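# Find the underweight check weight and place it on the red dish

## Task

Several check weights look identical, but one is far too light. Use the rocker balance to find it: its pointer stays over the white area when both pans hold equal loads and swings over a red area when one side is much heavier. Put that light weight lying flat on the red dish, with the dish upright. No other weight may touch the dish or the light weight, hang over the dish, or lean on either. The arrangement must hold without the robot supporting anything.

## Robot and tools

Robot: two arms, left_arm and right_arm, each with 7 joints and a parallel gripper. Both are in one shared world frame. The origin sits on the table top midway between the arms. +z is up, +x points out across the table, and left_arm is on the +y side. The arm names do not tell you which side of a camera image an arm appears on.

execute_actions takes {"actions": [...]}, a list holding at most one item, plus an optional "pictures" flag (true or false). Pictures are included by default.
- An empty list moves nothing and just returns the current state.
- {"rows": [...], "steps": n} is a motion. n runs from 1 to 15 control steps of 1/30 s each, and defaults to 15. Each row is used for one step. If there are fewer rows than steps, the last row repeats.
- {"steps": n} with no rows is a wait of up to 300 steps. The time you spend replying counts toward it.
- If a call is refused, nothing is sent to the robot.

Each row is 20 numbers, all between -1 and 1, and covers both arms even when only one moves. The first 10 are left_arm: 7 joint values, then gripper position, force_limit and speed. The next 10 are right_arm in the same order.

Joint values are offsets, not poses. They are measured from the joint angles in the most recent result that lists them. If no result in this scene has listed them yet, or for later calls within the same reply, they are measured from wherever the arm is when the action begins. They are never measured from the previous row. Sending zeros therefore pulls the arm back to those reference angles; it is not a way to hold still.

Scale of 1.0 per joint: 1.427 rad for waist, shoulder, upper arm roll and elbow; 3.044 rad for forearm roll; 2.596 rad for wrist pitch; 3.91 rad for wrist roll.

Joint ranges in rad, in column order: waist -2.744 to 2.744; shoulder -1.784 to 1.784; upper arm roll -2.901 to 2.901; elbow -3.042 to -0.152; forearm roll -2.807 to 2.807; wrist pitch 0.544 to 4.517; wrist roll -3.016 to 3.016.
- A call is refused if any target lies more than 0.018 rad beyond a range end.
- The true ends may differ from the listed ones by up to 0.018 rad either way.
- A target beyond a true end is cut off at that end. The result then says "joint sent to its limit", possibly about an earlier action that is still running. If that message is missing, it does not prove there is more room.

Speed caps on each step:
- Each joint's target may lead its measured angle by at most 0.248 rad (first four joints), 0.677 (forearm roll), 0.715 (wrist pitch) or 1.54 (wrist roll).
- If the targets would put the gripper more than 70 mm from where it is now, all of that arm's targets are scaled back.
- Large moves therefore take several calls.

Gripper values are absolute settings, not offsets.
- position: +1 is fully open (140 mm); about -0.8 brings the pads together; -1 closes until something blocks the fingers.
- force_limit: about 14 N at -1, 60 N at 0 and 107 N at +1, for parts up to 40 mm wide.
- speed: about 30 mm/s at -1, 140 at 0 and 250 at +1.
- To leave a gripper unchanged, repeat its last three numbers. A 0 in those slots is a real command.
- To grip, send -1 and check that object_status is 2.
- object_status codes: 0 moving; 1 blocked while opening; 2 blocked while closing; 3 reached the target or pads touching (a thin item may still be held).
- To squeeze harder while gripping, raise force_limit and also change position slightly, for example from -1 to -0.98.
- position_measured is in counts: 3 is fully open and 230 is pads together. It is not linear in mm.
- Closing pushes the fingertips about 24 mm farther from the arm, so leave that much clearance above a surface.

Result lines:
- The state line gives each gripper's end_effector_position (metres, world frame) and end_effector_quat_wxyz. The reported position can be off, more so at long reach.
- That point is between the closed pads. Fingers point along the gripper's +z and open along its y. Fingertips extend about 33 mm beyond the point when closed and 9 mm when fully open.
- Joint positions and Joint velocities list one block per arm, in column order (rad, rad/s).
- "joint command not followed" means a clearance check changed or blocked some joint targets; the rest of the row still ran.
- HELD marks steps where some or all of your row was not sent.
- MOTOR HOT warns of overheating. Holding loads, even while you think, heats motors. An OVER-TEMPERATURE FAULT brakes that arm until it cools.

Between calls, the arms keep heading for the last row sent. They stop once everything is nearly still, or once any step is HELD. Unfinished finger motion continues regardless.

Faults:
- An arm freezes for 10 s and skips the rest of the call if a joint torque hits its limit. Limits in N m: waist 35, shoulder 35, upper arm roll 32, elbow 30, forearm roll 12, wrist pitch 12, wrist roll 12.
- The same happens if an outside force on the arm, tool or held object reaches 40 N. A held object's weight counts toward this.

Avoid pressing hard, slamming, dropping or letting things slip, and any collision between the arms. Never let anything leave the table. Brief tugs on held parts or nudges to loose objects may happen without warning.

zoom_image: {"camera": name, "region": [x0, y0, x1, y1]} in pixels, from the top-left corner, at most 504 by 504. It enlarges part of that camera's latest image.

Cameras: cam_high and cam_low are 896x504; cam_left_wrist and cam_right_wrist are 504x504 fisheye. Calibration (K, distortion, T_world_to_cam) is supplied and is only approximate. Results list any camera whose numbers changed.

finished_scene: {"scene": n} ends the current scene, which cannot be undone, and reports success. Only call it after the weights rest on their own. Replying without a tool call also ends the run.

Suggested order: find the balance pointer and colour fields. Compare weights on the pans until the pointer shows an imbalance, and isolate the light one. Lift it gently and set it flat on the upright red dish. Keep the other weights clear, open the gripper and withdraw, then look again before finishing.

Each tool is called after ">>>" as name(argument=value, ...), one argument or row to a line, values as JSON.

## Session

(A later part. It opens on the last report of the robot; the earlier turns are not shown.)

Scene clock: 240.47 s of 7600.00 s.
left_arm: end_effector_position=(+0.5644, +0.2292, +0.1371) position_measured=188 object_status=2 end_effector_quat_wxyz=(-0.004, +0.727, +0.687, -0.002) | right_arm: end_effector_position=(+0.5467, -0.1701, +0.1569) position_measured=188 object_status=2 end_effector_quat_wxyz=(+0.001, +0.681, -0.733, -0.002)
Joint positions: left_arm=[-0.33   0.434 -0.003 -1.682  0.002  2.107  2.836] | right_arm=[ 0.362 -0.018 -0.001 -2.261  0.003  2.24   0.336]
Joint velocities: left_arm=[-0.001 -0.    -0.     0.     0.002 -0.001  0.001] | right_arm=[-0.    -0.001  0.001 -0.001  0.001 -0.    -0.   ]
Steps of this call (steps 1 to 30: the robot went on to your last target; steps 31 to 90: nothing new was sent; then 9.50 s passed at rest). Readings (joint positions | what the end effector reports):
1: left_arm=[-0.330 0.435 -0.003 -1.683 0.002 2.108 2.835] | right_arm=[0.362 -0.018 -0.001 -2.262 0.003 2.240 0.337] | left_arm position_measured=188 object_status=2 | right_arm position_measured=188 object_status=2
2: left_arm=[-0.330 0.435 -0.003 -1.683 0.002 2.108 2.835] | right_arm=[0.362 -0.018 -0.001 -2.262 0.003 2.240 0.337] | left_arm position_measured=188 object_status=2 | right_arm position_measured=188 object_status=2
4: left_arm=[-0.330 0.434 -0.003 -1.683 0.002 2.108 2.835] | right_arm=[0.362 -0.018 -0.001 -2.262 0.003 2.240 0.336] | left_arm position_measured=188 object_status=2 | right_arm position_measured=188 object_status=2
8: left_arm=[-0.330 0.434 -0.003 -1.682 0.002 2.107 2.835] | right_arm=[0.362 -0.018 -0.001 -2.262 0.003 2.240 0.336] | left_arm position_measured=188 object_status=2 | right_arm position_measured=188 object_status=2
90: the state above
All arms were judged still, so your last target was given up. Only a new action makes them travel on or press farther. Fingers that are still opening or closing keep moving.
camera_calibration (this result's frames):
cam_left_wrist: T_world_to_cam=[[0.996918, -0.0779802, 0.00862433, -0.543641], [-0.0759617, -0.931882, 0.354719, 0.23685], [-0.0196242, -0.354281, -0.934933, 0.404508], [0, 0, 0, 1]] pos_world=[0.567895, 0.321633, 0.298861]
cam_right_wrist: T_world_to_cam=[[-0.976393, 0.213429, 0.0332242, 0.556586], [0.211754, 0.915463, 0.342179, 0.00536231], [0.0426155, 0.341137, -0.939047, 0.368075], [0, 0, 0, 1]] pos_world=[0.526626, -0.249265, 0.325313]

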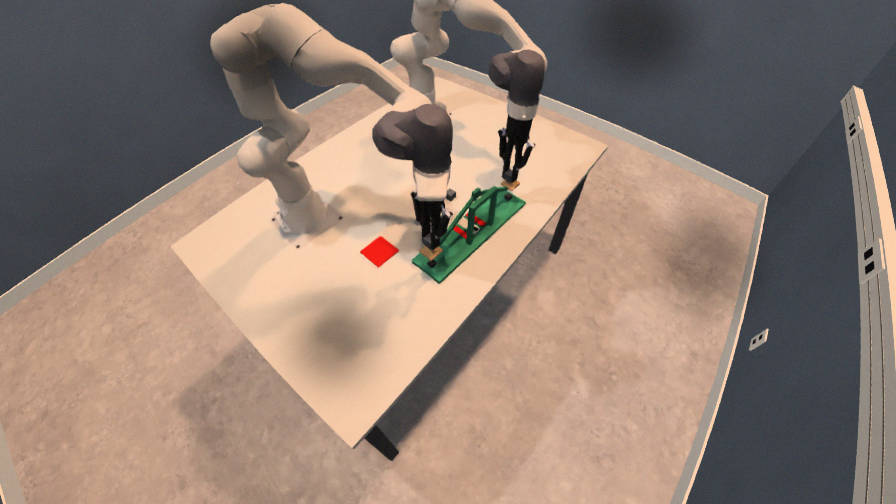

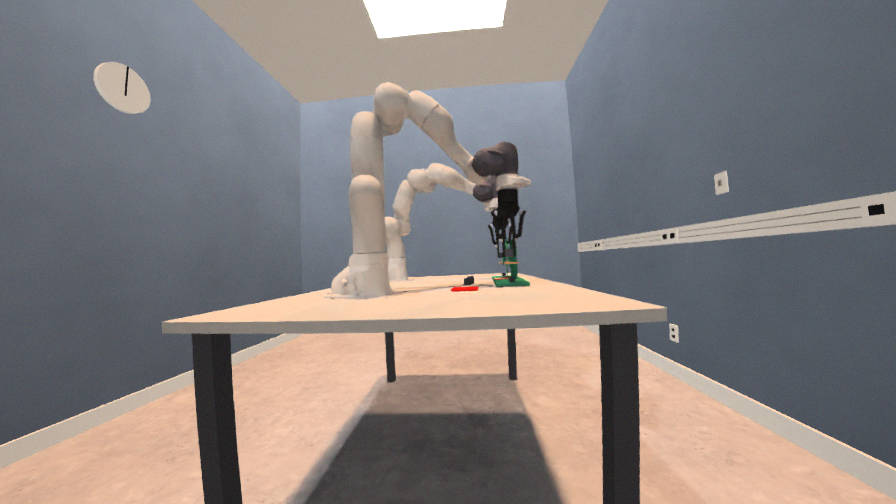

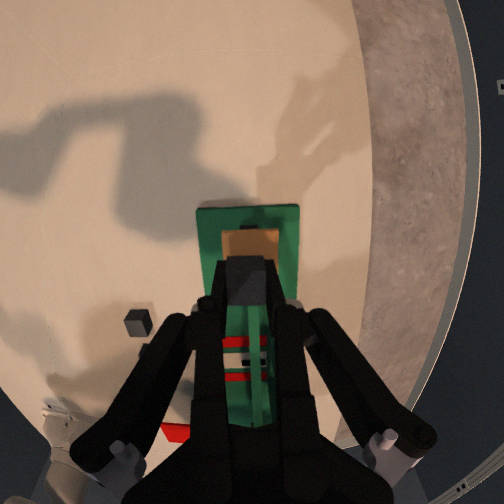

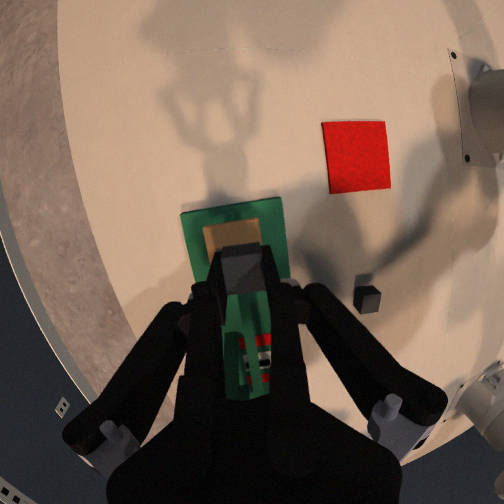

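>>> execute_actions(
  actions=[
    {"rows":[
[0.001,0.001,0,0,0,0.001,0.001,-1,-0.4,-0.5,-0.001,0.0015,0,0,0,0.0015,-0.001,-1,-0.4,-0.5],
[0.003,0.0025,0,-0.0005,0,0.0025,0.002,-1,-0.4,-0.5,-0.003,0.004,0,0,0,0.0035,-0.002,-1,-0.4,-0.5],
[0.005,0.0045,0,-0.001,0,0.004,0.003,-1,-0.4,-0.5,-0.005,0.007,0,0,0,0.0055,-0.003,-1,-0.4,-0.5],
[0.007,0.0065,0,-0.0015,0,0.0055,0.004,-1,-0.4,-0.5,-0.007,0.0105,0,0,0,0.0075,-0.004,-1,-0.4,-0.5],
[0.009,0.0085,0,-0.002,0,0.007,0.0045,-1,-0.4,-0.5,-0.009,0.014,0,0,0,0.0095,-0.0045,-1,-0.4,-0.5],
[0.0103,0.0105,0,-0.0025,0,0.0085,0.0045,-1,-0.4,-0.5,-0.0103,0.0175,0,0,0,0.0115,-0.0045,-1,-0.4,-0.5],
[0.0103,0.0125,0,-0.003,0,0.0098,0.0045,-1,-0.4,-0.5,-0.0103,0.021,0,0,0,0.0135,-0.0045,-1,-0.4,-0.5],
[0.0103,0.0145,0,-0.0033,0,0.011,0.0045,-1,-0.4,-0.5,-0.0103,0.024,0,0,0,0.0152,-0.0045,-1,-0.4,-0.5],
[0.0103,0.0162,0,-0.0033,0,0.0118,0.0045,-1,-0.4,-0.5,-0.0103,0.0262,0,0,0,0.0162,-0.0045,-1,-0.4,-0.5],
[0.0103,0.0174,0,-0.0033,0,0.0118,0.0045,-1,-0.4,-0.5,-0.0103,0.0275,0,0,0,0.0162,-0.0045,-1,-0.4,-0.5]
],"steps":15},
  ],
)

>>> execute_actions(
  actions=[
    {"steps":10},
  ],
)

>>> zoom_image(
  camera="cam_low",
  region=[470, 220, 550, 295],
)

>>> zoom_image(
  camera="cam_right_wrist",
  region=[170, 180, 310, 320],
)

>>> zoom_image(
  camera="cam_left_wrist",
  region=[180, 190, 320, 330],
)

Scene clock: 278.53 s of 7600.00 s.
left_arm: end_effector_position=(+0.5669, +0.2383, +0.1185) position_measured=188 object_status=2 end_effector_quat_wxyz=(-0.008, +0.725, +0.689, -0.004) | right_arm: end_effector_position=(+0.5512, -0.1756, +0.1389) position_measured=188 object_status=2 end_effector_quat_wxyz=(+0.004, +0.679, -0.734, -0.004)
Joint positions: left_arm=[-0.316  0.461 -0.003 -1.688  0.002  2.13   2.846] | right_arm=[ 0.349  0.022 -0.001 -2.262  0.003  2.273  0.327]
Joint velocities: left_arm=[-0.    -0.    -0.     0.001  0.001  0.023  0.011] | right_arm=[-0.001  0.    -0.002  0.     0.001  0.033 -0.012]
Steps of this call (steps 1 to 90: nothing new was sent; then 34.57 s passed at rest; steps 91 to 105: all 15 steps of this action). Readings (joint positions | what the end effector reports):
91: left_arm=[-0.330 0.434 -0.003 -1.682 0.002 2.107 2.836] | right_arm=[0.362 -0.018 -0.001 -2.261 0.003 2.240 0.336] | left_arm position_measured=188 object_status=2 | right_arm position_measured=188 object_status=2
92: left_arm=[-0.329 0.435 -0.003 -1.682 0.002 2.108 2.836] | right_arm=[0.361 -0.017 -0.001 -2.261 0.003 2.241 0.336] | left_arm position_measured=188 object_status=2 | right_arm position_measured=188 object_status=2
94: left_arm=[-0.327 0.437 -0.003 -1.682 0.002 2.111 2.838] | right_arm=[0.359 -0.012 -0.001 -2.261 0.003 2.245 0.335] | left_arm position_measured=188 object_status=2 | right_arm position_measured=188 object_status=2
98: left_arm=[-0.318 0.448 -0.003 -1.685 0.002 2.120 2.842] | right_arm=[0.351 0.006 -0.001 -2.261 0.003 2.259 0.331] | left_arm position_measured=188 object_status=2 | right_arm position_measured=188 object_status=2
105: the state above
camera_calibration (this result's frames):
cam_left_wrist: T_world_to_cam=[[0.997256, -0.0740254, -0.000692302, -0.545262], [-0.0690322, -0.933285, 0.35244, 0.248741], [-0.0267356, -0.351425, -0.935834, 0.393887], [0, 0, 0, 1]] pos_world=[0.571467, 0.330205, 0.280569]
cam_right_wrist: T_world_to_cam=[[-0.975332, 0.217171, 0.0395477, 0.561889], [0.217548, 0.915292, 0.338989, 0.0128633], [0.0374208, 0.33923, -0.939959, 0.355532], [0, 0, 0, 1]] pos_world=[0.531926, -0.254407, 0.307603]

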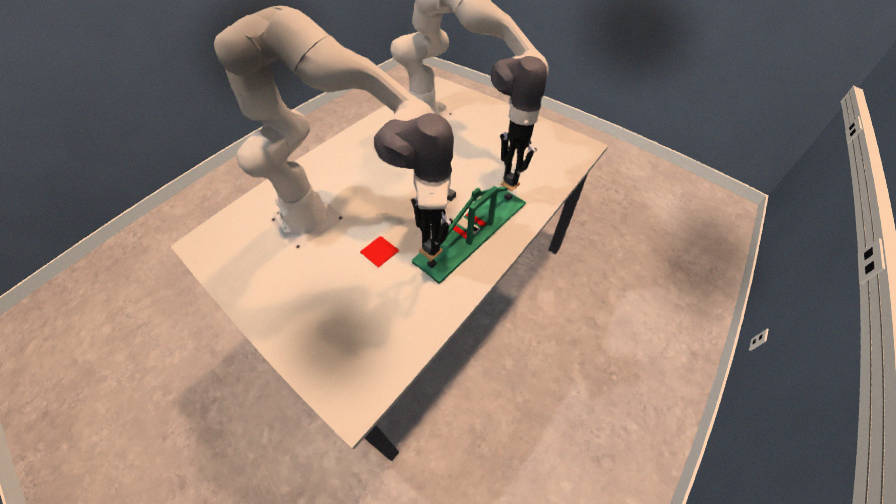

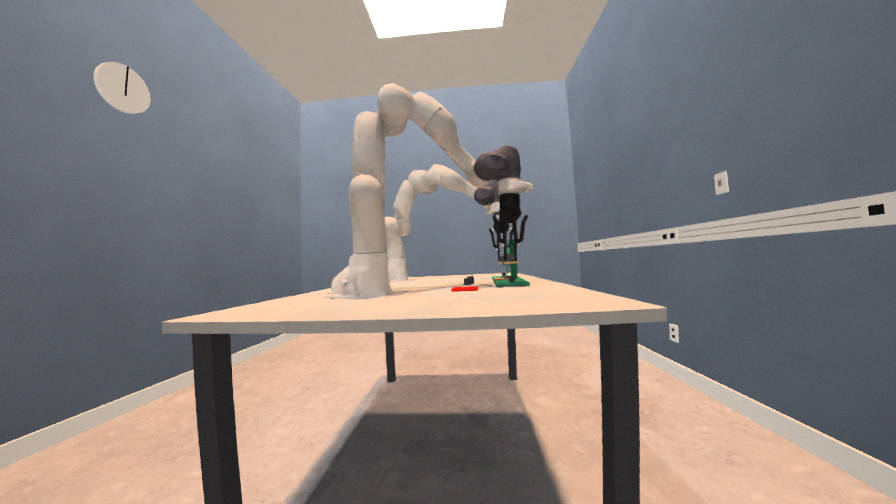

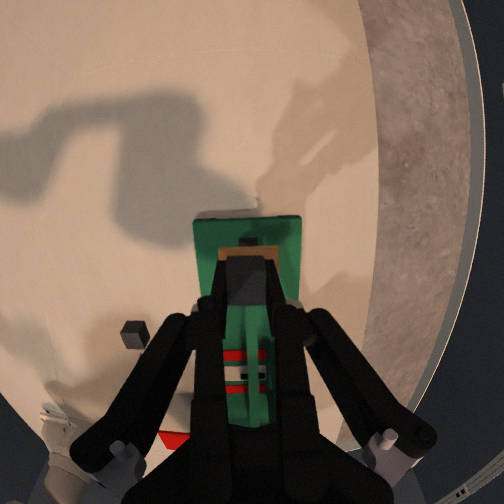

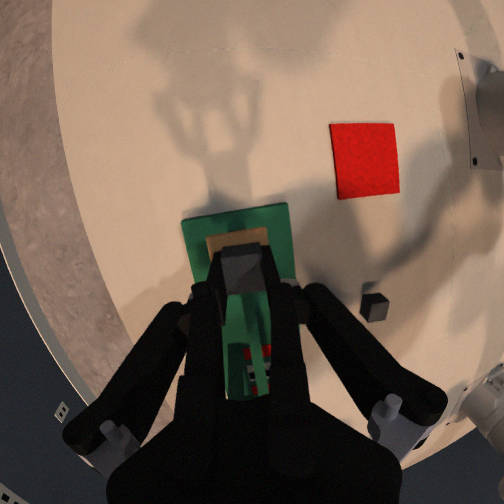

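Scene clock: 278.87 s of 7600.00 s.
left_arm: end_effector_position=(+0.5679, +0.2379, +0.1188) position_measured=188 object_status=2 end_effector_quat_wxyz=(-0.007, +0.726, +0.688, -0.003) | right_arm: end_effector_position=(+0.5526, -0.1752, +0.1393) position_measured=188 object_status=2 end_effector_quat_wxyz=(+0.002, +0.680, -0.733, -0.002)
Joint positions: left_arm=[-0.316  0.461 -0.003 -1.688  0.002  2.134  2.848] | right_arm=[ 0.349  0.022 -0.001 -2.262  0.003  2.278  0.325]
Joint velocities: left_arm=[-0.     0.001  0.    -0.    -0.     0.003  0.005] | right_arm=[ 0.    -0.    -0.001 -0.001 -0.     0.004 -0.001]
Steps of this call (steps 1 to 10: the robot went on to your last target). Readings (joint positions | what the end effector reports):
1: left_arm=[-0.316 0.461 -0.003 -1.688 0.002 2.131 2.846] | right_arm=[0.349 0.022 -0.001 -2.262 0.003 2.274 0.327] | left_arm position_measured=188 object_status=2 | right_arm position_measured=188 object_status=2
2: left_arm=[-0.316 0.461 -0.003 -1.688 0.002 2.132 2.847] | right_arm=[0.349 0.022 -0.001 -2.262 0.003 2.275 0.327] | left_arm position_measured=188 object_status=2 | right_arm position_measured=188 object_status=2
4: left_arm=[-0.316 0.461 -0.003 -1.688 0.002 2.133 2.847] | right_arm=[0.349 0.022 -0.001 -2.262 0.003 2.276 0.326] | left_arm position_measured=188 object_status=2 | right_arm position_measured=188 object_status=2
8: left_arm=[-0.316 0.461 -0.003 -1.688 0.002 2.134 2.848] | right_arm=[0.349 0.022 -0.001 -2.262 0.003 2.278 0.326] | left_arm position_measured=188 object_status=2 | right_arm position_measured=188 object_status=2
10: the state above
camera_calibration (this result's frames):
cam_left_wrist: T_world_to_cam=[[0.997081, -0.076311, 0.00261189, -0.546071], [-0.072309, -0.932696, 0.353339, 0.249976], [-0.0245276, -0.352497, -0.935492, 0.393009], [0, 0, 0, 1]] pos_world=[0.572192, 0.330015, 0.280757]
cam_right_wrist: T_world_to_cam=[[-0.975943, 0.215141, 0.0353369, 0.563788], [0.214128, 0.915329, 0.341061, 0.0136782], [0.0410315, 0.340423, -0.939377, 0.353864], [0, 0, 0, 1]] pos_world=[0.532777, -0.254278, 0.307824]

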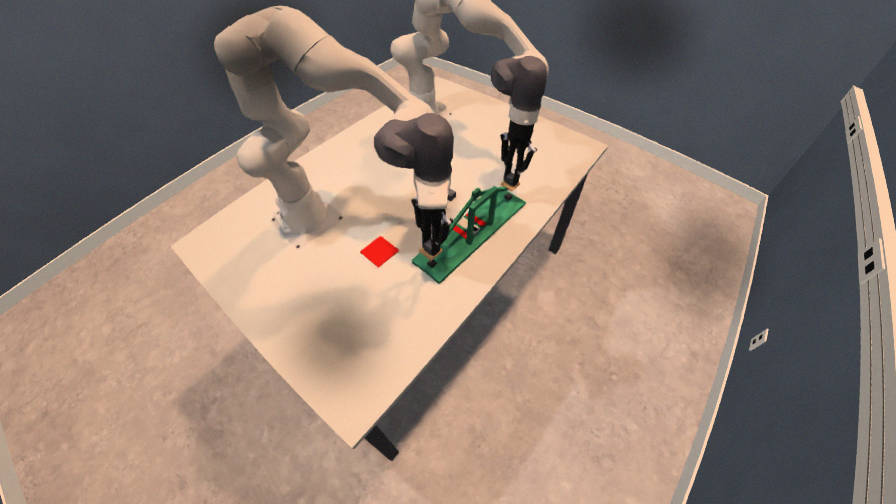

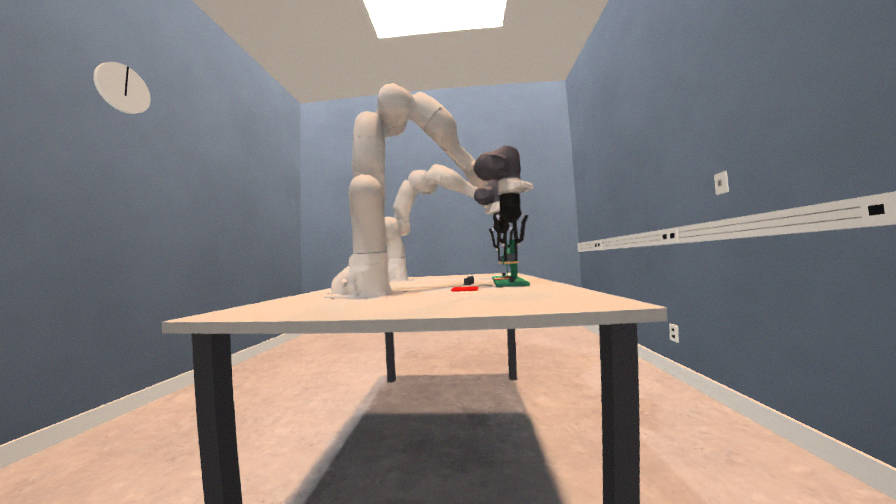

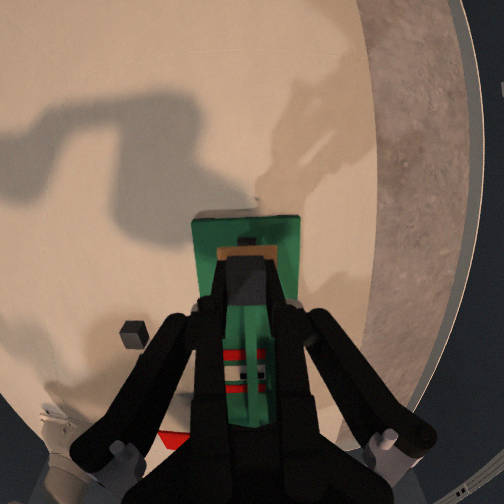

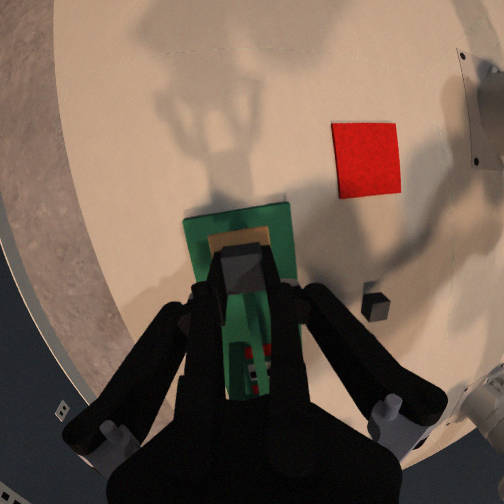

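Region (470, 220, 550, 295) of cam_low's 896x504 image, scaled by 6.300, with more detail than that image has; it fills the top 472 rows of this view, and the rest is white.

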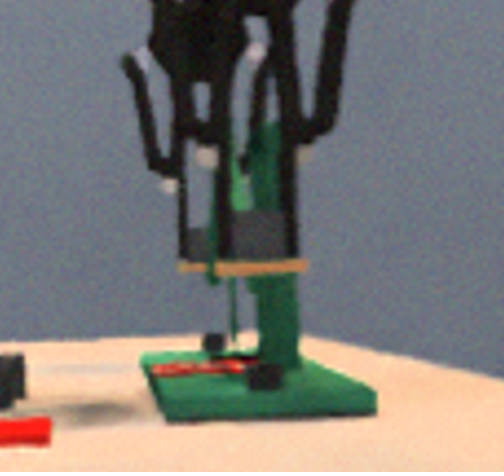

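Region (170, 180, 310, 320) of cam_right_wrist's 504x504 image, scaled by 3.600, with more detail than that image has.

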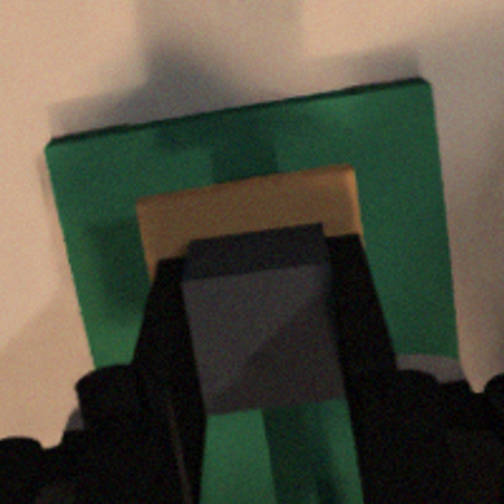

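Region (180, 190, 320, 330) of cam_left_wrist's 504x504 image, scaled by 3.600, with more detail than that image has.

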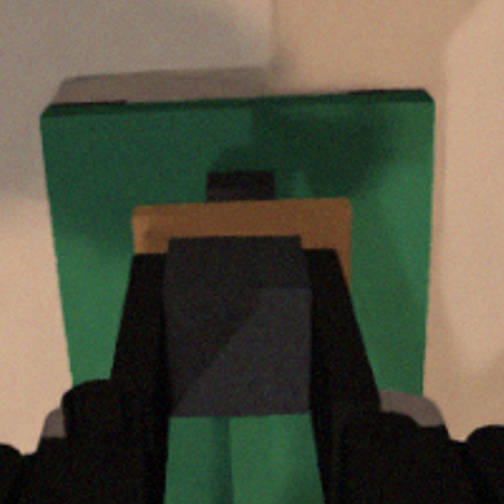

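>>> execute_actions(
  actions=[
    {"rows":[[0,0,0,0,0,0,0,0,-0.4,0,0,0.0008,0,0,0,0,0,0,-0.4,0]],"steps":15},
  ],
  pictures=false,
)

>>> execute_actions(
  actions=[
    {"steps":25},
  ],
)

>>> zoom_image(
  camera="cam_high",
  region=[400, 160, 540, 290],
)

Scene clock: 283.93 s of 7600.00 s.
left_arm: end_effector_position=(+0.5681, +0.2379, +0.1188) position_measured=129 object_status=3 end_effector_quat_wxyz=(-0.007, +0.726, +0.687, -0.003) | right_arm: end_effector_position=(+0.5528, -0.1752, +0.1392) position_measured=129 object_status=3 end_effector_quat_wxyz=(+0.002, +0.680, -0.733, -0.002)
Joint positions: left_arm=[-0.316  0.461 -0.003 -1.688  0.002  2.134  2.849] | right_arm=[ 0.349  0.022 -0.001 -2.262  0.003  2.279  0.324]
Joint velocities: left_arm=[-0.001 -0.001  0.001  0.001 -0.    -0.     0.001] | right_arm=[ 0.001  0.    -0.     0.    -0.001 -0.     0.001]
Steps of this call (steps 1 to 15: the robot went on to your last target; steps 16 to 90: nothing new was sent; then 1.57 s passed at rest; steps 91 to 105: all 15 steps of this action). Readings (joint positions | what the end effector reports):
91: left_arm=[-0.316 0.461 -0.003 -1.688 0.002 2.134 2.849] | right_arm=[0.349 0.022 -0.001 -2.262 0.003 2.279 0.324] | left_arm position_measured=188 object_status=0 | right_arm position_measured=188 object_status=0
92: left_arm=[-0.316 0.461 -0.003 -1.688 0.002 2.134 2.849] | right_arm=[0.349 0.022 -0.001 -2.262 0.003 2.279 0.324] | left_arm position_measured=188 object_status=0 | right_arm position_measured=188 object_status=0
94: left_arm=[-0.316 0.461 -0.003 -1.688 0.002 2.134 2.849] | right_arm=[0.349 0.022 -0.001 -2.262 0.003 2.279 0.324] | left_arm position_measured=166 object_status=0 | right_arm position_measured=166 object_status=0
98: left_arm=[-0.316 0.461 -0.003 -1.688 0.002 2.134 2.849] | right_arm=[0.349 0.022 -0.001 -2.262 0.003 2.279 0.324] | left_arm position_measured=136 object_status=0 | right_arm position_measured=136 object_status=0
105: the state above

Scene clock: 284.77 s of 7600.00 s.
left_arm: end_effector_position=(+0.5681, +0.2379, +0.1188) position_measured=129 object_status=3 end_effector_quat_wxyz=(-0.007, +0.726, +0.687, -0.003) | right_arm: end_effector_position=(+0.5528, -0.1752, +0.1392) position_measured=129 object_status=3 end_effector_quat_wxyz=(+0.002, +0.680, -0.733, -0.002)
Joint positions: left_arm=[-0.316  0.461 -0.003 -1.688  0.002  2.134  2.849] | right_arm=[ 0.349  0.022 -0.001 -2.262  0.003  2.279  0.324]
Joint velocities: left_arm=[ 0.001  0.001  0.     0.     0.     0.001 -0.001] | right_arm=[ 0.001  0.001  0.001 -0.001 -0.001 -0.     0.   ]
Steps of this call (steps 1 to 15: the robot went on to your last target; steps 16 to 25: nothing new was sent). Readings (joint positions | what the end effector reports):
1: left_arm=[-0.316 0.461 -0.003 -1.688 0.002 2.134 2.849] | right_arm=[0.349 0.022 -0.001 -2.262 0.003 2.279 0.324] | left_arm position_measured=129 object_status=3 | right_arm position_measured=129 object_status=3
2: left_arm=[-0.316 0.461 -0.003 -1.688 0.002 2.134 2.849] | right_arm=[0.349 0.022 -0.001 -2.262 0.003 2.279 0.324] | left_arm position_measured=129 object_status=3 | right_arm position_measured=129 object_status=3
4: left_arm=[-0.316 0.461 -0.003 -1.688 0.002 2.134 2.849] | right_arm=[0.349 0.022 -0.001 -2.262 0.003 2.279 0.324] | left_arm position_measured=129 object_status=3 | right_arm position_measured=129 object_status=3
8: left_arm=[-0.316 0.461 -0.003 -1.688 0.002 2.134 2.849] | right_arm=[0.349 0.022 -0.001 -2.262 0.003 2.279 0.324] | left_arm position_measured=129 object_status=3 | right_arm position_measured=129 object_status=3
25: the state above
All arms were judged still, so your last target was given up. Only a new action makes them travel on or press farther. Fingers that are still opening or closing keep moving.
camera_calibration (this result's frames):
cam_left_wrist: T_world_to_cam=[[0.996989, -0.0774827, 0.00308424, -0.545956], [-0.0735678, -0.932545, 0.353479, 0.250602], [-0.0245123, -0.352641, -0.935438, 0.393], [0, 0, 0, 1]] pos_world=[0.572382, 0.329984, 0.280729]
cam_right_wrist: T_world_to_cam=[[-0.976177, 0.214146, 0.0349258, 0.563969], [0.213046, 0.915505, 0.341266, 0.0142427], [0.041106, 0.340577, -0.939318, 0.353756], [0, 0, 0, 1]] pos_world=[0.532958, -0.254292, 0.307732]

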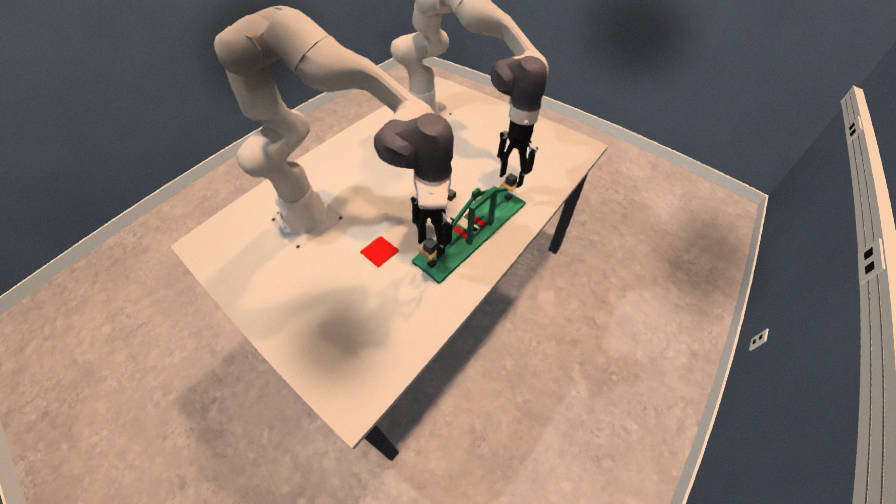

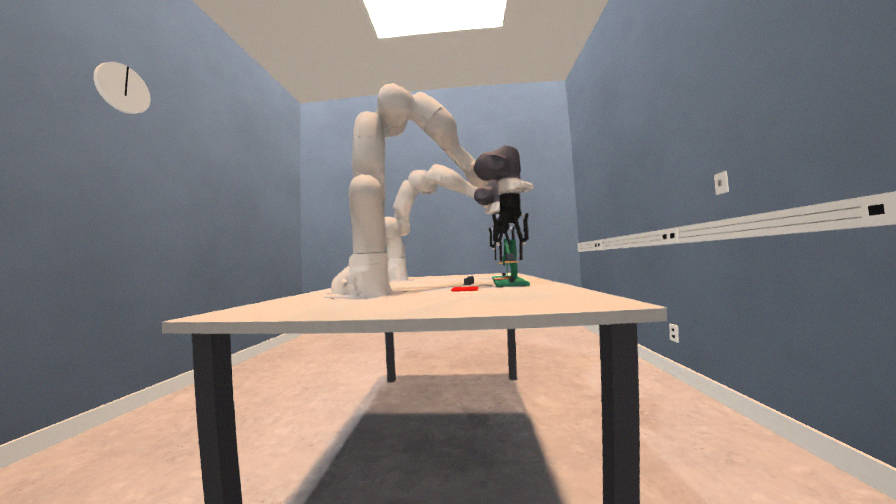

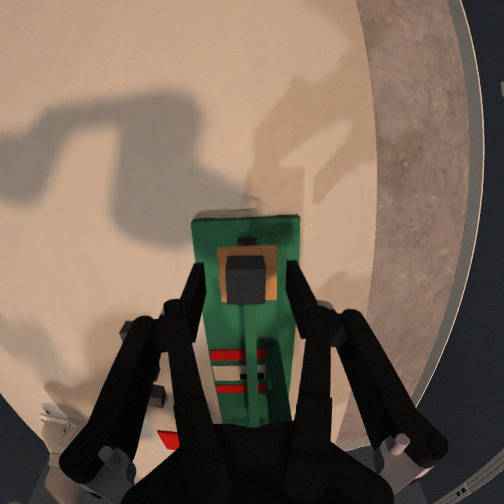

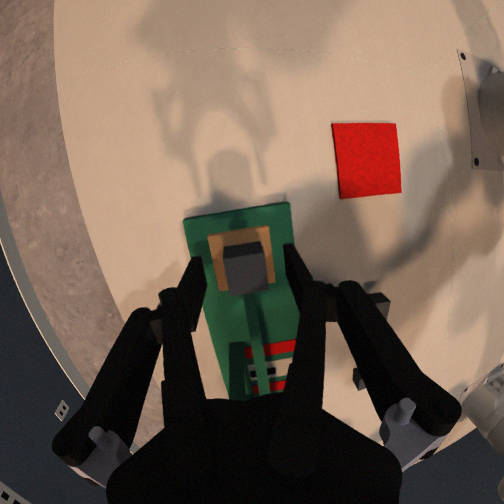

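Region (400, 160, 540, 290) of cam_high's 896x504 image, scaled by 3.600, with more detail than that image has; it fills the top 468 rows of this view, and the rest is white.

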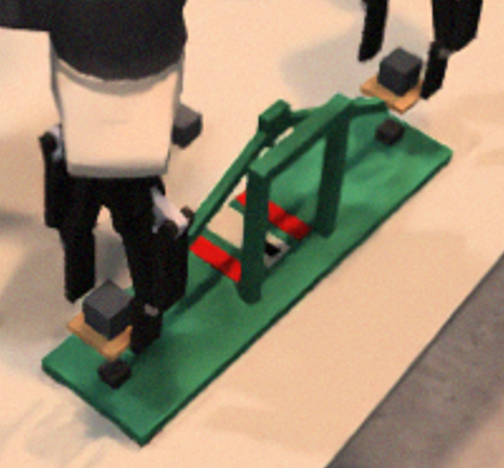

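>>> execute_actions(
  actions=[
    {"rows":[[0,0,0,0,0,0,0,-1,-0.4,-0.3,0,0,0,0,0,0,0,-1,-0.4,-0.3]],"steps":15},
  ],
  pictures=false,
)

>>> execute_actions(
  actions=[
    {"rows":[
[0,-0.0014,0,0,0,-0.003,0,-1,-0.4,-0.3,0,-0.0014,0,0,0,-0.004,0,-1,-0.4,-0.3],
[0,-0.0042,0,-0.0007,0,-0.0062,0,-1,-0.4,-0.3,0,-0.0049,0,0,0,-0.009,0,-1,-0.4,-0.3],
[-0.0004,-0.0084,0,-0.0014,0,-0.0085,0,-1,-0.4,-0.3,0,-0.0098,0,0,0,-0.0125,0,-1,-0.4,-0.3],
[-0.0007,-0.0133,0,-0.0028,0,-0.0098,0,-1,-0.4,-0.3,0.0004,-0.0154,0,0,0,-0.015,0,-1,-0.4,-0.3],
[-0.0014,-0.0182,0,-0.0042,0,-0.0106,-0.003,-1,-0.4,-0.3,0.0007,-0.021,0,-0.0007,0,-0.0169,0.003,-1,-0.4,-0.3],
[-0.0021,-0.0231,0,-0.0063,0,-0.0104,-0.007,-1,-0.4,-0.3,0.0014,-0.0266,0,-0.0014,0,-0.0181,0.007,-1,-0.4,-0.3],
[-0.0035,-0.028,0,-0.0091,0,-0.0092,-0.011,-1,-0.4,-0.3,0.0028,-0.0322,0,-0.0028,0,-0.0185,0.011,-1,-0.4,-0.3],
[-0.0056,-0.0343,0,-0.0147,0,-0.0071,-0.015,-1,-0.4,-0.3,0.0049,-0.0385,0,-0.0063,0,-0.0181,0.015,-1,-0.4,-0.3],
[-0.0084,-0.0413,0,-0.0231,0,-0.0044,-0.019,-1,-0.4,-0.3,0.0084,-0.0463,0,-0.0126,0,-0.0171,0.019,-1,-0.4,-0.3],
[-0.0119,-0.0498,0,-0.0343,0,-0.0015,-0.023,-1,-0.4,-0.3,0.0126,-0.0547,0,-0.021,0,-0.0158,0.023,-1,-0.4,-0.3],
[-0.0161,-0.0582,0,-0.0477,0,0.0015,-0.027,-1,-0.4,-0.3,0.0175,-0.0638,0,-0.0315,0,-0.0143,0.027,-1,-0.4,-0.3],
[-0.0203,-0.0673,0,-0.0617,0,0.0048,-0.031,-1,-0.4,-0.3,0.0231,-0.0729,0,-0.0427,0,-0.0125,0.031,-1,-0.4,-0.3],
[-0.0252,-0.0764,0,-0.0764,0,0.0083,-0.035,-1,-0.4,-0.3,0.0287,-0.082,0,-0.0547,0,-0.0104,0.035,-1,-0.4,-0.3],
[-0.0301,-0.0855,0,-0.0911,0,0.0121,-0.038,-1,-0.4,-0.3,0.035,-0.0911,0,-0.0666,0,-0.0077,0.038,-1,-0.4,-0.3],
[-0.035,-0.0939,0,-0.1058,0,0.0166,-0.041,-1,-0.4,-0.3,0.0413,-0.0995,0,-0.0785,0,-0.004,0.041,-1,-0.4,-0.3]
],"steps":15},
  ],
  pictures=false,
)

>>> execute_actions(
  actions=[
    {"rows":[
[-0.0152,-0.0268,0,-0.0456,0,0.0216,-0.0245,-1,-0.4,-0.3,0.0195,-0.0261,0,-0.0369,0,0.0158,0.0245,-1,-0.4,-0.3],
[-0.0201,-0.0338,0,-0.0603,0,0.0272,-0.027,-1,-0.4,-0.3,0.0265,-0.0324,0,-0.0488,0,0.0211,0.027,-1,-0.4,-0.3],
[-0.0257,-0.0402,0,-0.0751,0,0.0331,-0.0293,-1,-0.4,-0.3,0.0342,-0.0367,0,-0.0608,0,0.0271,0.0293,-1,-0.4,-0.3],
[-0.0313,-0.0451,0,-0.0898,0,0.0397,-0.0317,-1,-0.4,-0.3,0.0426,-0.0395,0,-0.0727,0,0.0333,0.0317,-1,-0.4,-0.3],
[-0.0376,-0.0486,0,-0.1038,0,0.046,-0.034,-1,-0.4,-0.3,0.0517,-0.0409,0,-0.0846,0,0.0398,0.034,-1,-0.4,-0.3],
[-0.0439,-0.0514,0,-0.1178,0,0.0526,-0.0365,-1,-0.4,-0.3,0.0612,-0.0412,0,-0.0958,0,0.0464,0.0365,-1,-0.4,-0.3],
[-0.0502,-0.0535,0,-0.1318,0,0.0591,-0.039,-1,-0.4,-0.3,0.0706,-0.0409,0,-0.107,0,0.0533,0.039,-1,-0.4,-0.3],
[-0.0569,-0.0556,0,-0.1458,0,0.0657,-0.0413,-1,-0.4,-0.3,0.0804,-0.0398,0,-0.1182,0,0.0599,0.0413,-1,-0.4,-0.3],
[-0.0636,-0.0577,0,-0.1598,0,0.072,-0.0437,-1,-0.4,-0.3,0.0903,-0.0388,0,-0.1294,0,0.0664,0.0437,-1,-0.4,-0.3],
[-0.0702,-0.0598,0,-0.1739,0,0.0782,-0.046,-1,-0.4,-0.3,0.0997,-0.0377,0,-0.1406,0,0.073,0.046,-1,-0.4,-0.3],
[-0.0769,-0.0619,0,-0.1879,0,0.0844,-0.0485,-1,-0.4,-0.3,0.1092,-0.0367,0,-0.1519,0,0.0791,0.0485,-1,-0.4,-0.3],
[-0.0832,-0.064,0,-0.2012,0,0.0901,-0.051,-1,-0.4,-0.3,0.1183,-0.0356,0,-0.1624,0,0.0849,0.051,-1,-0.4,-0.3],
[-0.0895,-0.0661,0,-0.2145,0,0.0959,-0.0533,-1,-0.4,-0.3,0.1274,-0.0345,0,-0.1729,0,0.0907,0.0533,-1,-0.4,-0.3],
[-0.0954,-0.0678,0,-0.2271,0,0.1009,-0.0557,-1,-0.4,-0.3,0.1358,-0.0335,0,-0.1827,0,0.0961,0.0557,-1,-0.4,-0.3],
[-0.1014,-0.0696,0,-0.2397,0,0.1055,-0.058,-1,-0.4,-0.3,0.1442,-0.0324,0,-0.1925,0,0.1007,0.058,-1,-0.4,-0.3]
],"steps":15},
  ],
  pictures=false,
)

>>> execute_actions(
  actions=[
    {"rows":[
[-0.0181,-0.0055,0,-0.0385,0,0.0291,-0.021,-1,-0.4,-0.3,0.0258,0.0033,0,-0.0298,0,0.0295,0.023,-1,-0.4,-0.3],
[-0.0231,-0.0072,0,-0.049,0,0.0326,-0.021,-1,-0.4,-0.3,0.0331,0.0043,0,-0.0382,0,0.033,0.023,-1,-0.4,-0.3],
[-0.0276,-0.0086,0,-0.0581,0,0.0353,-0.021,-1,-0.4,-0.3,0.0395,0.005,0,-0.0452,0,0.0357,0.023,-1,-0.4,-0.3],
[-0.0315,-0.01,0,-0.0665,0,0.0376,-0.021,-1,-0.4,-0.3,0.0451,0.0057,0,-0.0515,0,0.0376,0.023,-1,-0.4,-0.3],
[-0.0346,-0.0111,0,-0.0735,0,0.0397,-0.021,-1,-0.4,-0.3,0.0496,0.0064,0,-0.0568,0,0.0391,0.023,-1,-0.4,-0.3],
[-0.0371,-0.0118,0,-0.0784,0,0.0416,-0.021,-1,-0.4,-0.3,0.0528,0.0068,0,-0.0606,0,0.0404,0.023,-1,-0.4,-0.3],
[-0.0387,-0.0123,0,-0.0819,0,0.0424,-0.021,-1,-0.4,-0.3,0.0551,0.0071,0,-0.0627,0,0.0408,0.023,-1,-0.4,-0.3],
[-0.0395,-0.0126,0,-0.0835,0,0.0424,-0.02,-1,-0.4,-0.3,0.0563,0.0073,0,-0.0641,0,0.0408,0.022,-1,-0.4,-0.3]
],"steps":15},
  ],
)

Scene clock: 386.10 s of 7600.00 s.
left_arm: end_effector_position=(+0.5682, +0.2379, +0.1189) position_measured=188 object_status=0 end_effector_quat_wxyz=(-0.007, +0.726, +0.687, -0.003) | right_arm: end_effector_position=(+0.5529, -0.1752, +0.1393) position_measured=188 object_status=0 end_effector_quat_wxyz=(+0.002, +0.680, -0.733, -0.002)
Joint positions: left_arm=[-0.316  0.461 -0.003 -1.688  0.002  2.134  2.849] | right_arm=[ 0.349  0.022 -0.001 -2.262  0.003  2.279  0.324]
Joint velocities: left_arm=[ 0.    -0.     0.001  0.001 -0.002 -0.    -0.   ] | right_arm=[-0.001  0.001 -0.001 -0.001 -0.001  0.    -0.   ]
Steps of this call (steps 1 to 90: nothing new was sent; then 97.83 s passed at rest; steps 91 to 105: all 15 steps of this action). Readings (joint positions | what the end effector reports):
91: left_arm=[-0.316 0.461 -0.003 -1.688 0.002 2.134 2.849] | right_arm=[0.349 0.022 -0.001 -2.262 0.003 2.279 0.324] | left_arm position_measured=129 object_status=0 | right_arm position_measured=129 object_status=0
92: left_arm=[-0.316 0.461 -0.003 -1.688 0.002 2.134 2.849] | right_arm=[0.349 0.022 -0.001 -2.262 0.003 2.279 0.324] | left_arm position_measured=133 object_status=0 | right_arm position_measured=133 object_status=0
94: left_arm=[-0.316 0.461 -0.003 -1.688 0.002 2.134 2.849] | right_arm=[0.349 0.022 -0.001 -2.262 0.003 2.279 0.324] | left_arm position_measured=145 object_status=0 | right_arm position_measured=145 object_status=0
98: left_arm=[-0.316 0.461 -0.003 -1.688 0.002 2.134 2.849] | right_arm=[0.349 0.022 -0.001 -2.262 0.003 2.279 0.324] | left_arm position_measured=168 object_status=0 | right_arm position_measured=168 object_status=0
105: the state above

Scene clock: 386.60 s of 7600.00 s.
left_arm: end_effector_position=(+0.5378, +0.2279, +0.1408) position_measured=188 object_status=2 end_effector_quat_wxyz=(-0.003, +0.713, +0.701, -0.001) | right_arm: end_effector_position=(+0.5223, -0.1640, +0.1613) position_measured=188 object_status=2 end_effector_quat_wxyz=(-0.003, +0.669, -0.743, -0.000)
Joint positions: left_arm=[-0.348  0.354 -0.001 -1.795  0.002  2.144  2.78 ] | right_arm=[ 0.387 -0.092 -0.002 -2.339  0.003  2.251  0.393]
Joint velocities: left_arm=[-0.203 -0.354 -0.004 -0.557 -0.002  0.168 -0.288] | right_arm=[ 0.249 -0.358 -0.    -0.458  0.     0.074  0.286]
Steps of this call (steps 1 to 15: all 15 steps of this action). Readings (joint positions | what the end effector reports):
1: left_arm=[-0.316 0.461 -0.003 -1.688 0.002 2.134 2.849] | right_arm=[0.349 0.022 -0.001 -2.262 0.003 2.278 0.324] | left_arm position_measured=188 object_status=0 | right_arm position_measured=188 object_status=0
2: left_arm=[-0.316 0.460 -0.003 -1.688 0.002 2.132 2.849] | right_arm=[0.349 0.021 -0.001 -2.262 0.003 2.275 0.324] | left_arm position_measured=188 object_status=2 | right_arm position_measured=188 object_status=2
4: left_arm=[-0.316 0.456 -0.003 -1.691 0.002 2.126 2.849] | right_arm=[0.349 0.016 -0.001 -2.263 0.003 2.265 0.324] | left_arm position_measured=188 object_status=2 | right_arm position_measured=188 object_status=2
8: left_arm=[-0.317 0.434 -0.003 -1.701 0.002 2.117 2.838] | right_arm=[0.350 -0.011 -0.001 -2.267 0.003 2.248 0.335] | left_arm position_measured=188 object_status=2 | right_arm position_measured=188 object_status=2
15: the state above

Scene clock: 387.10 s of 7600.00 s.
left_arm: end_effector_position=(+0.4462, +0.1871, +0.0812) position_measured=188 object_status=2 end_effector_quat_wxyz=(-0.008, +0.708, +0.707, -0.002) | right_arm: end_effector_position=(+0.4389, -0.1087, +0.0989) position_measured=188 object_status=2 end_effector_quat_wxyz=(-0.001, +0.683, -0.731, -0.001)
Joint positions: left_arm=[-0.473  0.265 -0.002 -2.098  0.002  2.347  2.639] | right_arm=[ 0.564 -0.141 -0.002 -2.582  0.003  2.442  0.532]
Joint velocities: left_arm=[-0.261 -0.066 -0.01  -0.542 -0.001  0.387 -0.272] | right_arm=[ 0.366  0.048  0.008 -0.426 -0.002  0.395  0.27 ]
Steps of this call (steps 1 to 15: all 15 steps of this action). Readings (joint positions | what the end effector reports):
1: left_arm=[-0.355 0.342 -0.001 -1.816 0.002 2.153 2.770] | right_arm=[0.396 -0.104 -0.002 -2.355 0.003 2.257 0.402] | left_arm position_measured=188 object_status=2 | right_arm position_measured=188 object_status=2
2: left_arm=[-0.361 0.331 -0.002 -1.836 0.002 2.163 2.761] | right_arm=[0.404 -0.114 -0.002 -2.371 0.003 2.265 0.411] | left_arm position_measured=188 object_status=2 | right_arm position_measured=188 object_status=2
4: left_arm=[-0.375 0.310 -0.001 -1.877 0.002 2.186 2.742] | right_arm=[0.423 -0.132 -0.002 -2.405 0.003 2.285 0.430] | left_arm position_measured=188 object_status=2 | right_arm position_measured=188 object_status=2
8: left_arm=[-0.407 0.284 -0.001 -1.958 0.002 2.242 2.705] | right_arm=[0.471 -0.147 -0.002 -2.470 0.003 2.337 0.467] | left_arm position_measured=188 object_status=2 | right_arm position_measured=188 object_status=2
15: the state above

Scene clock: 387.60 s of 7600.00 s.
left_arm: end_effector_position=(+0.4039, +0.1752, +0.0496) position_measured=188 object_status=2 end_effector_quat_wxyz=(-0.011, +0.706, +0.708, -0.002) | right_arm: end_effector_position=(+0.4013, -0.0918, +0.0674) position_measured=188 object_status=2 end_effector_quat_wxyz=(+0.002, +0.687, -0.727, -0.002)
Joint positions: left_arm=[-0.528  0.251 -0.003 -2.217  0.002  2.446  2.578] | right_arm=[ 0.642 -0.13  -0.001 -2.672  0.003  2.537  0.598]
Joint velocities: left_arm=[-0.    -0.015  0.     0.    -0.     0.049 -0.045] | right_arm=[ 0.002 -0.001 -0.002  0.001 -0.001  0.044  0.049]
Steps of this call (steps 1 to 15: all 15 steps of this action). Readings (joint positions | what the end effector reports):
1: left_arm=[-0.481 0.263 -0.002 -2.115 0.002 2.360 2.631] | right_arm=[0.576 -0.140 -0.002 -2.595 0.003 2.455 0.541] | left_arm position_measured=188 object_status=2 | right_arm position_measured=188 object_status=2
2: left_arm=[-0.489 0.262 -0.002 -2.132 0.002 2.372 2.624] | right_arm=[0.587 -0.138 -0.001 -2.609 0.003 2.467 0.549] | left_arm position_measured=188 object_status=2 | right_arm position_measured=188 object_status=2
4: left_arm=[-0.503 0.259 -0.002 -2.163 0.002 2.393 2.611] | right_arm=[0.607 -0.135 -0.001 -2.632 0.003 2.488 0.562] | left_arm position_measured=188 object_status=2 | right_arm position_measured=188 object_status=2
8: left_arm=[-0.523 0.255 -0.003 -2.205 0.002 2.424 2.594] | right_arm=[0.634 -0.131 -0.001 -2.664 0.003 2.517 0.581] | left_arm position_measured=188 object_status=2 | right_arm position_measured=188 object_status=2
15: the state above
camera_calibration (this result's frames):
cam_left_wrist: T_world_to_cam=[[0.99981, -0.019414, -0.00152746, -0.398005], [-0.0176826, -0.937903, 0.346446, 0.183247], [-0.00815852, -0.346354, -0.938069, 0.294565], [0, 0, 0, 1]] pos_world=[0.403573, 0.266165, 0.212229]
cam_right_wrist: T_world_to_cam=[[-0.979976, 0.196107, 0.0344951, 0.400641], [0.19605, 0.919993, 0.339378, 0.00199541], [0.0348192, 0.339344, -0.940018, 0.266552], [0, 0, 0, 1]] pos_world=[0.382946, -0.170857, 0.236067]

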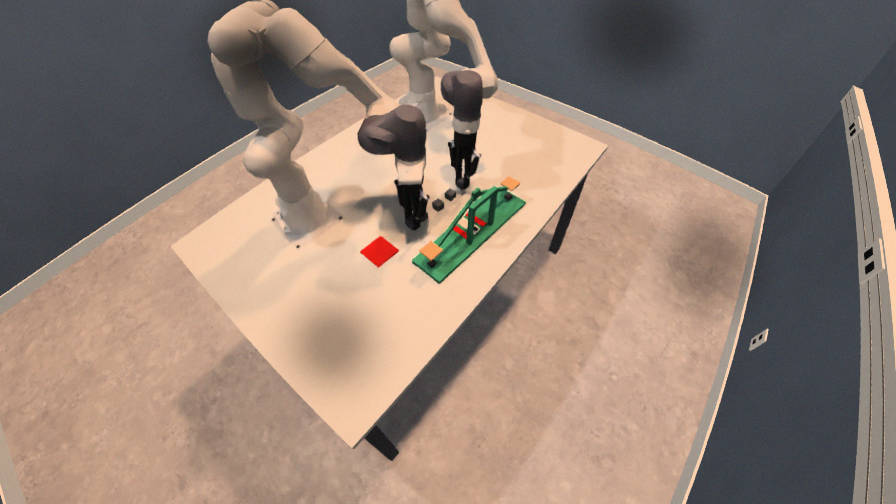

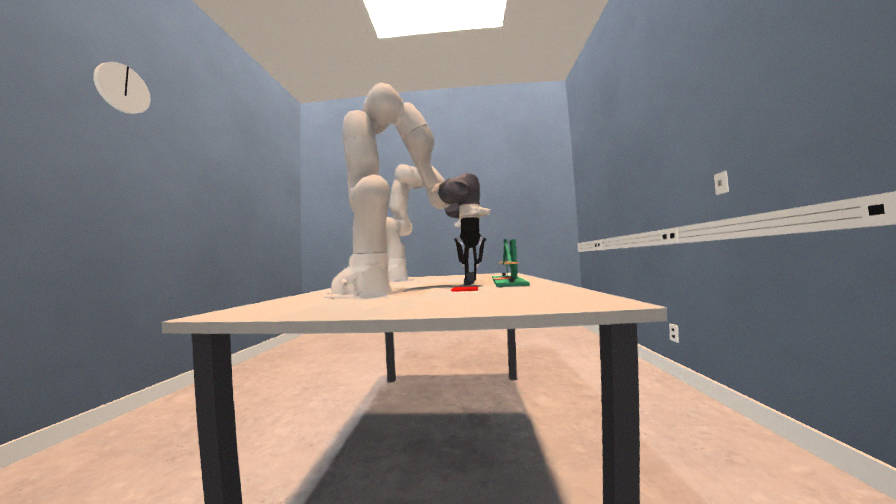

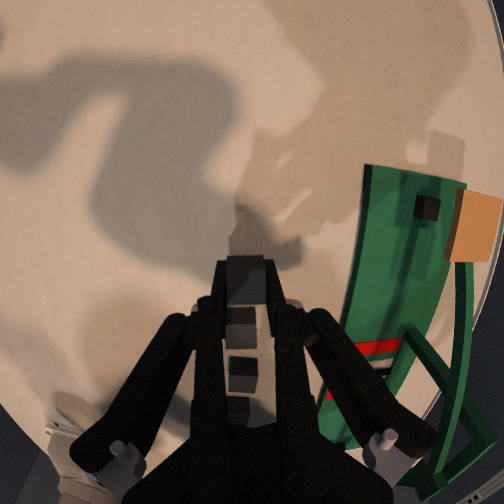

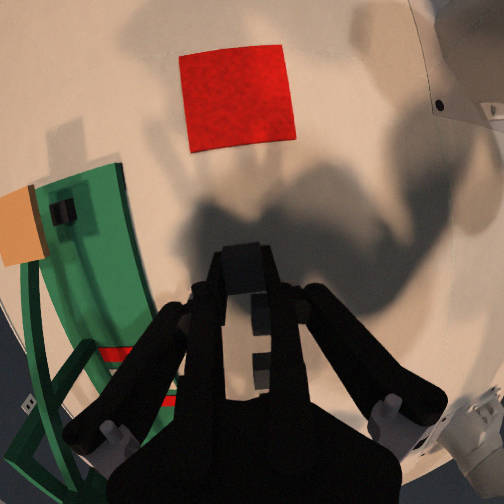

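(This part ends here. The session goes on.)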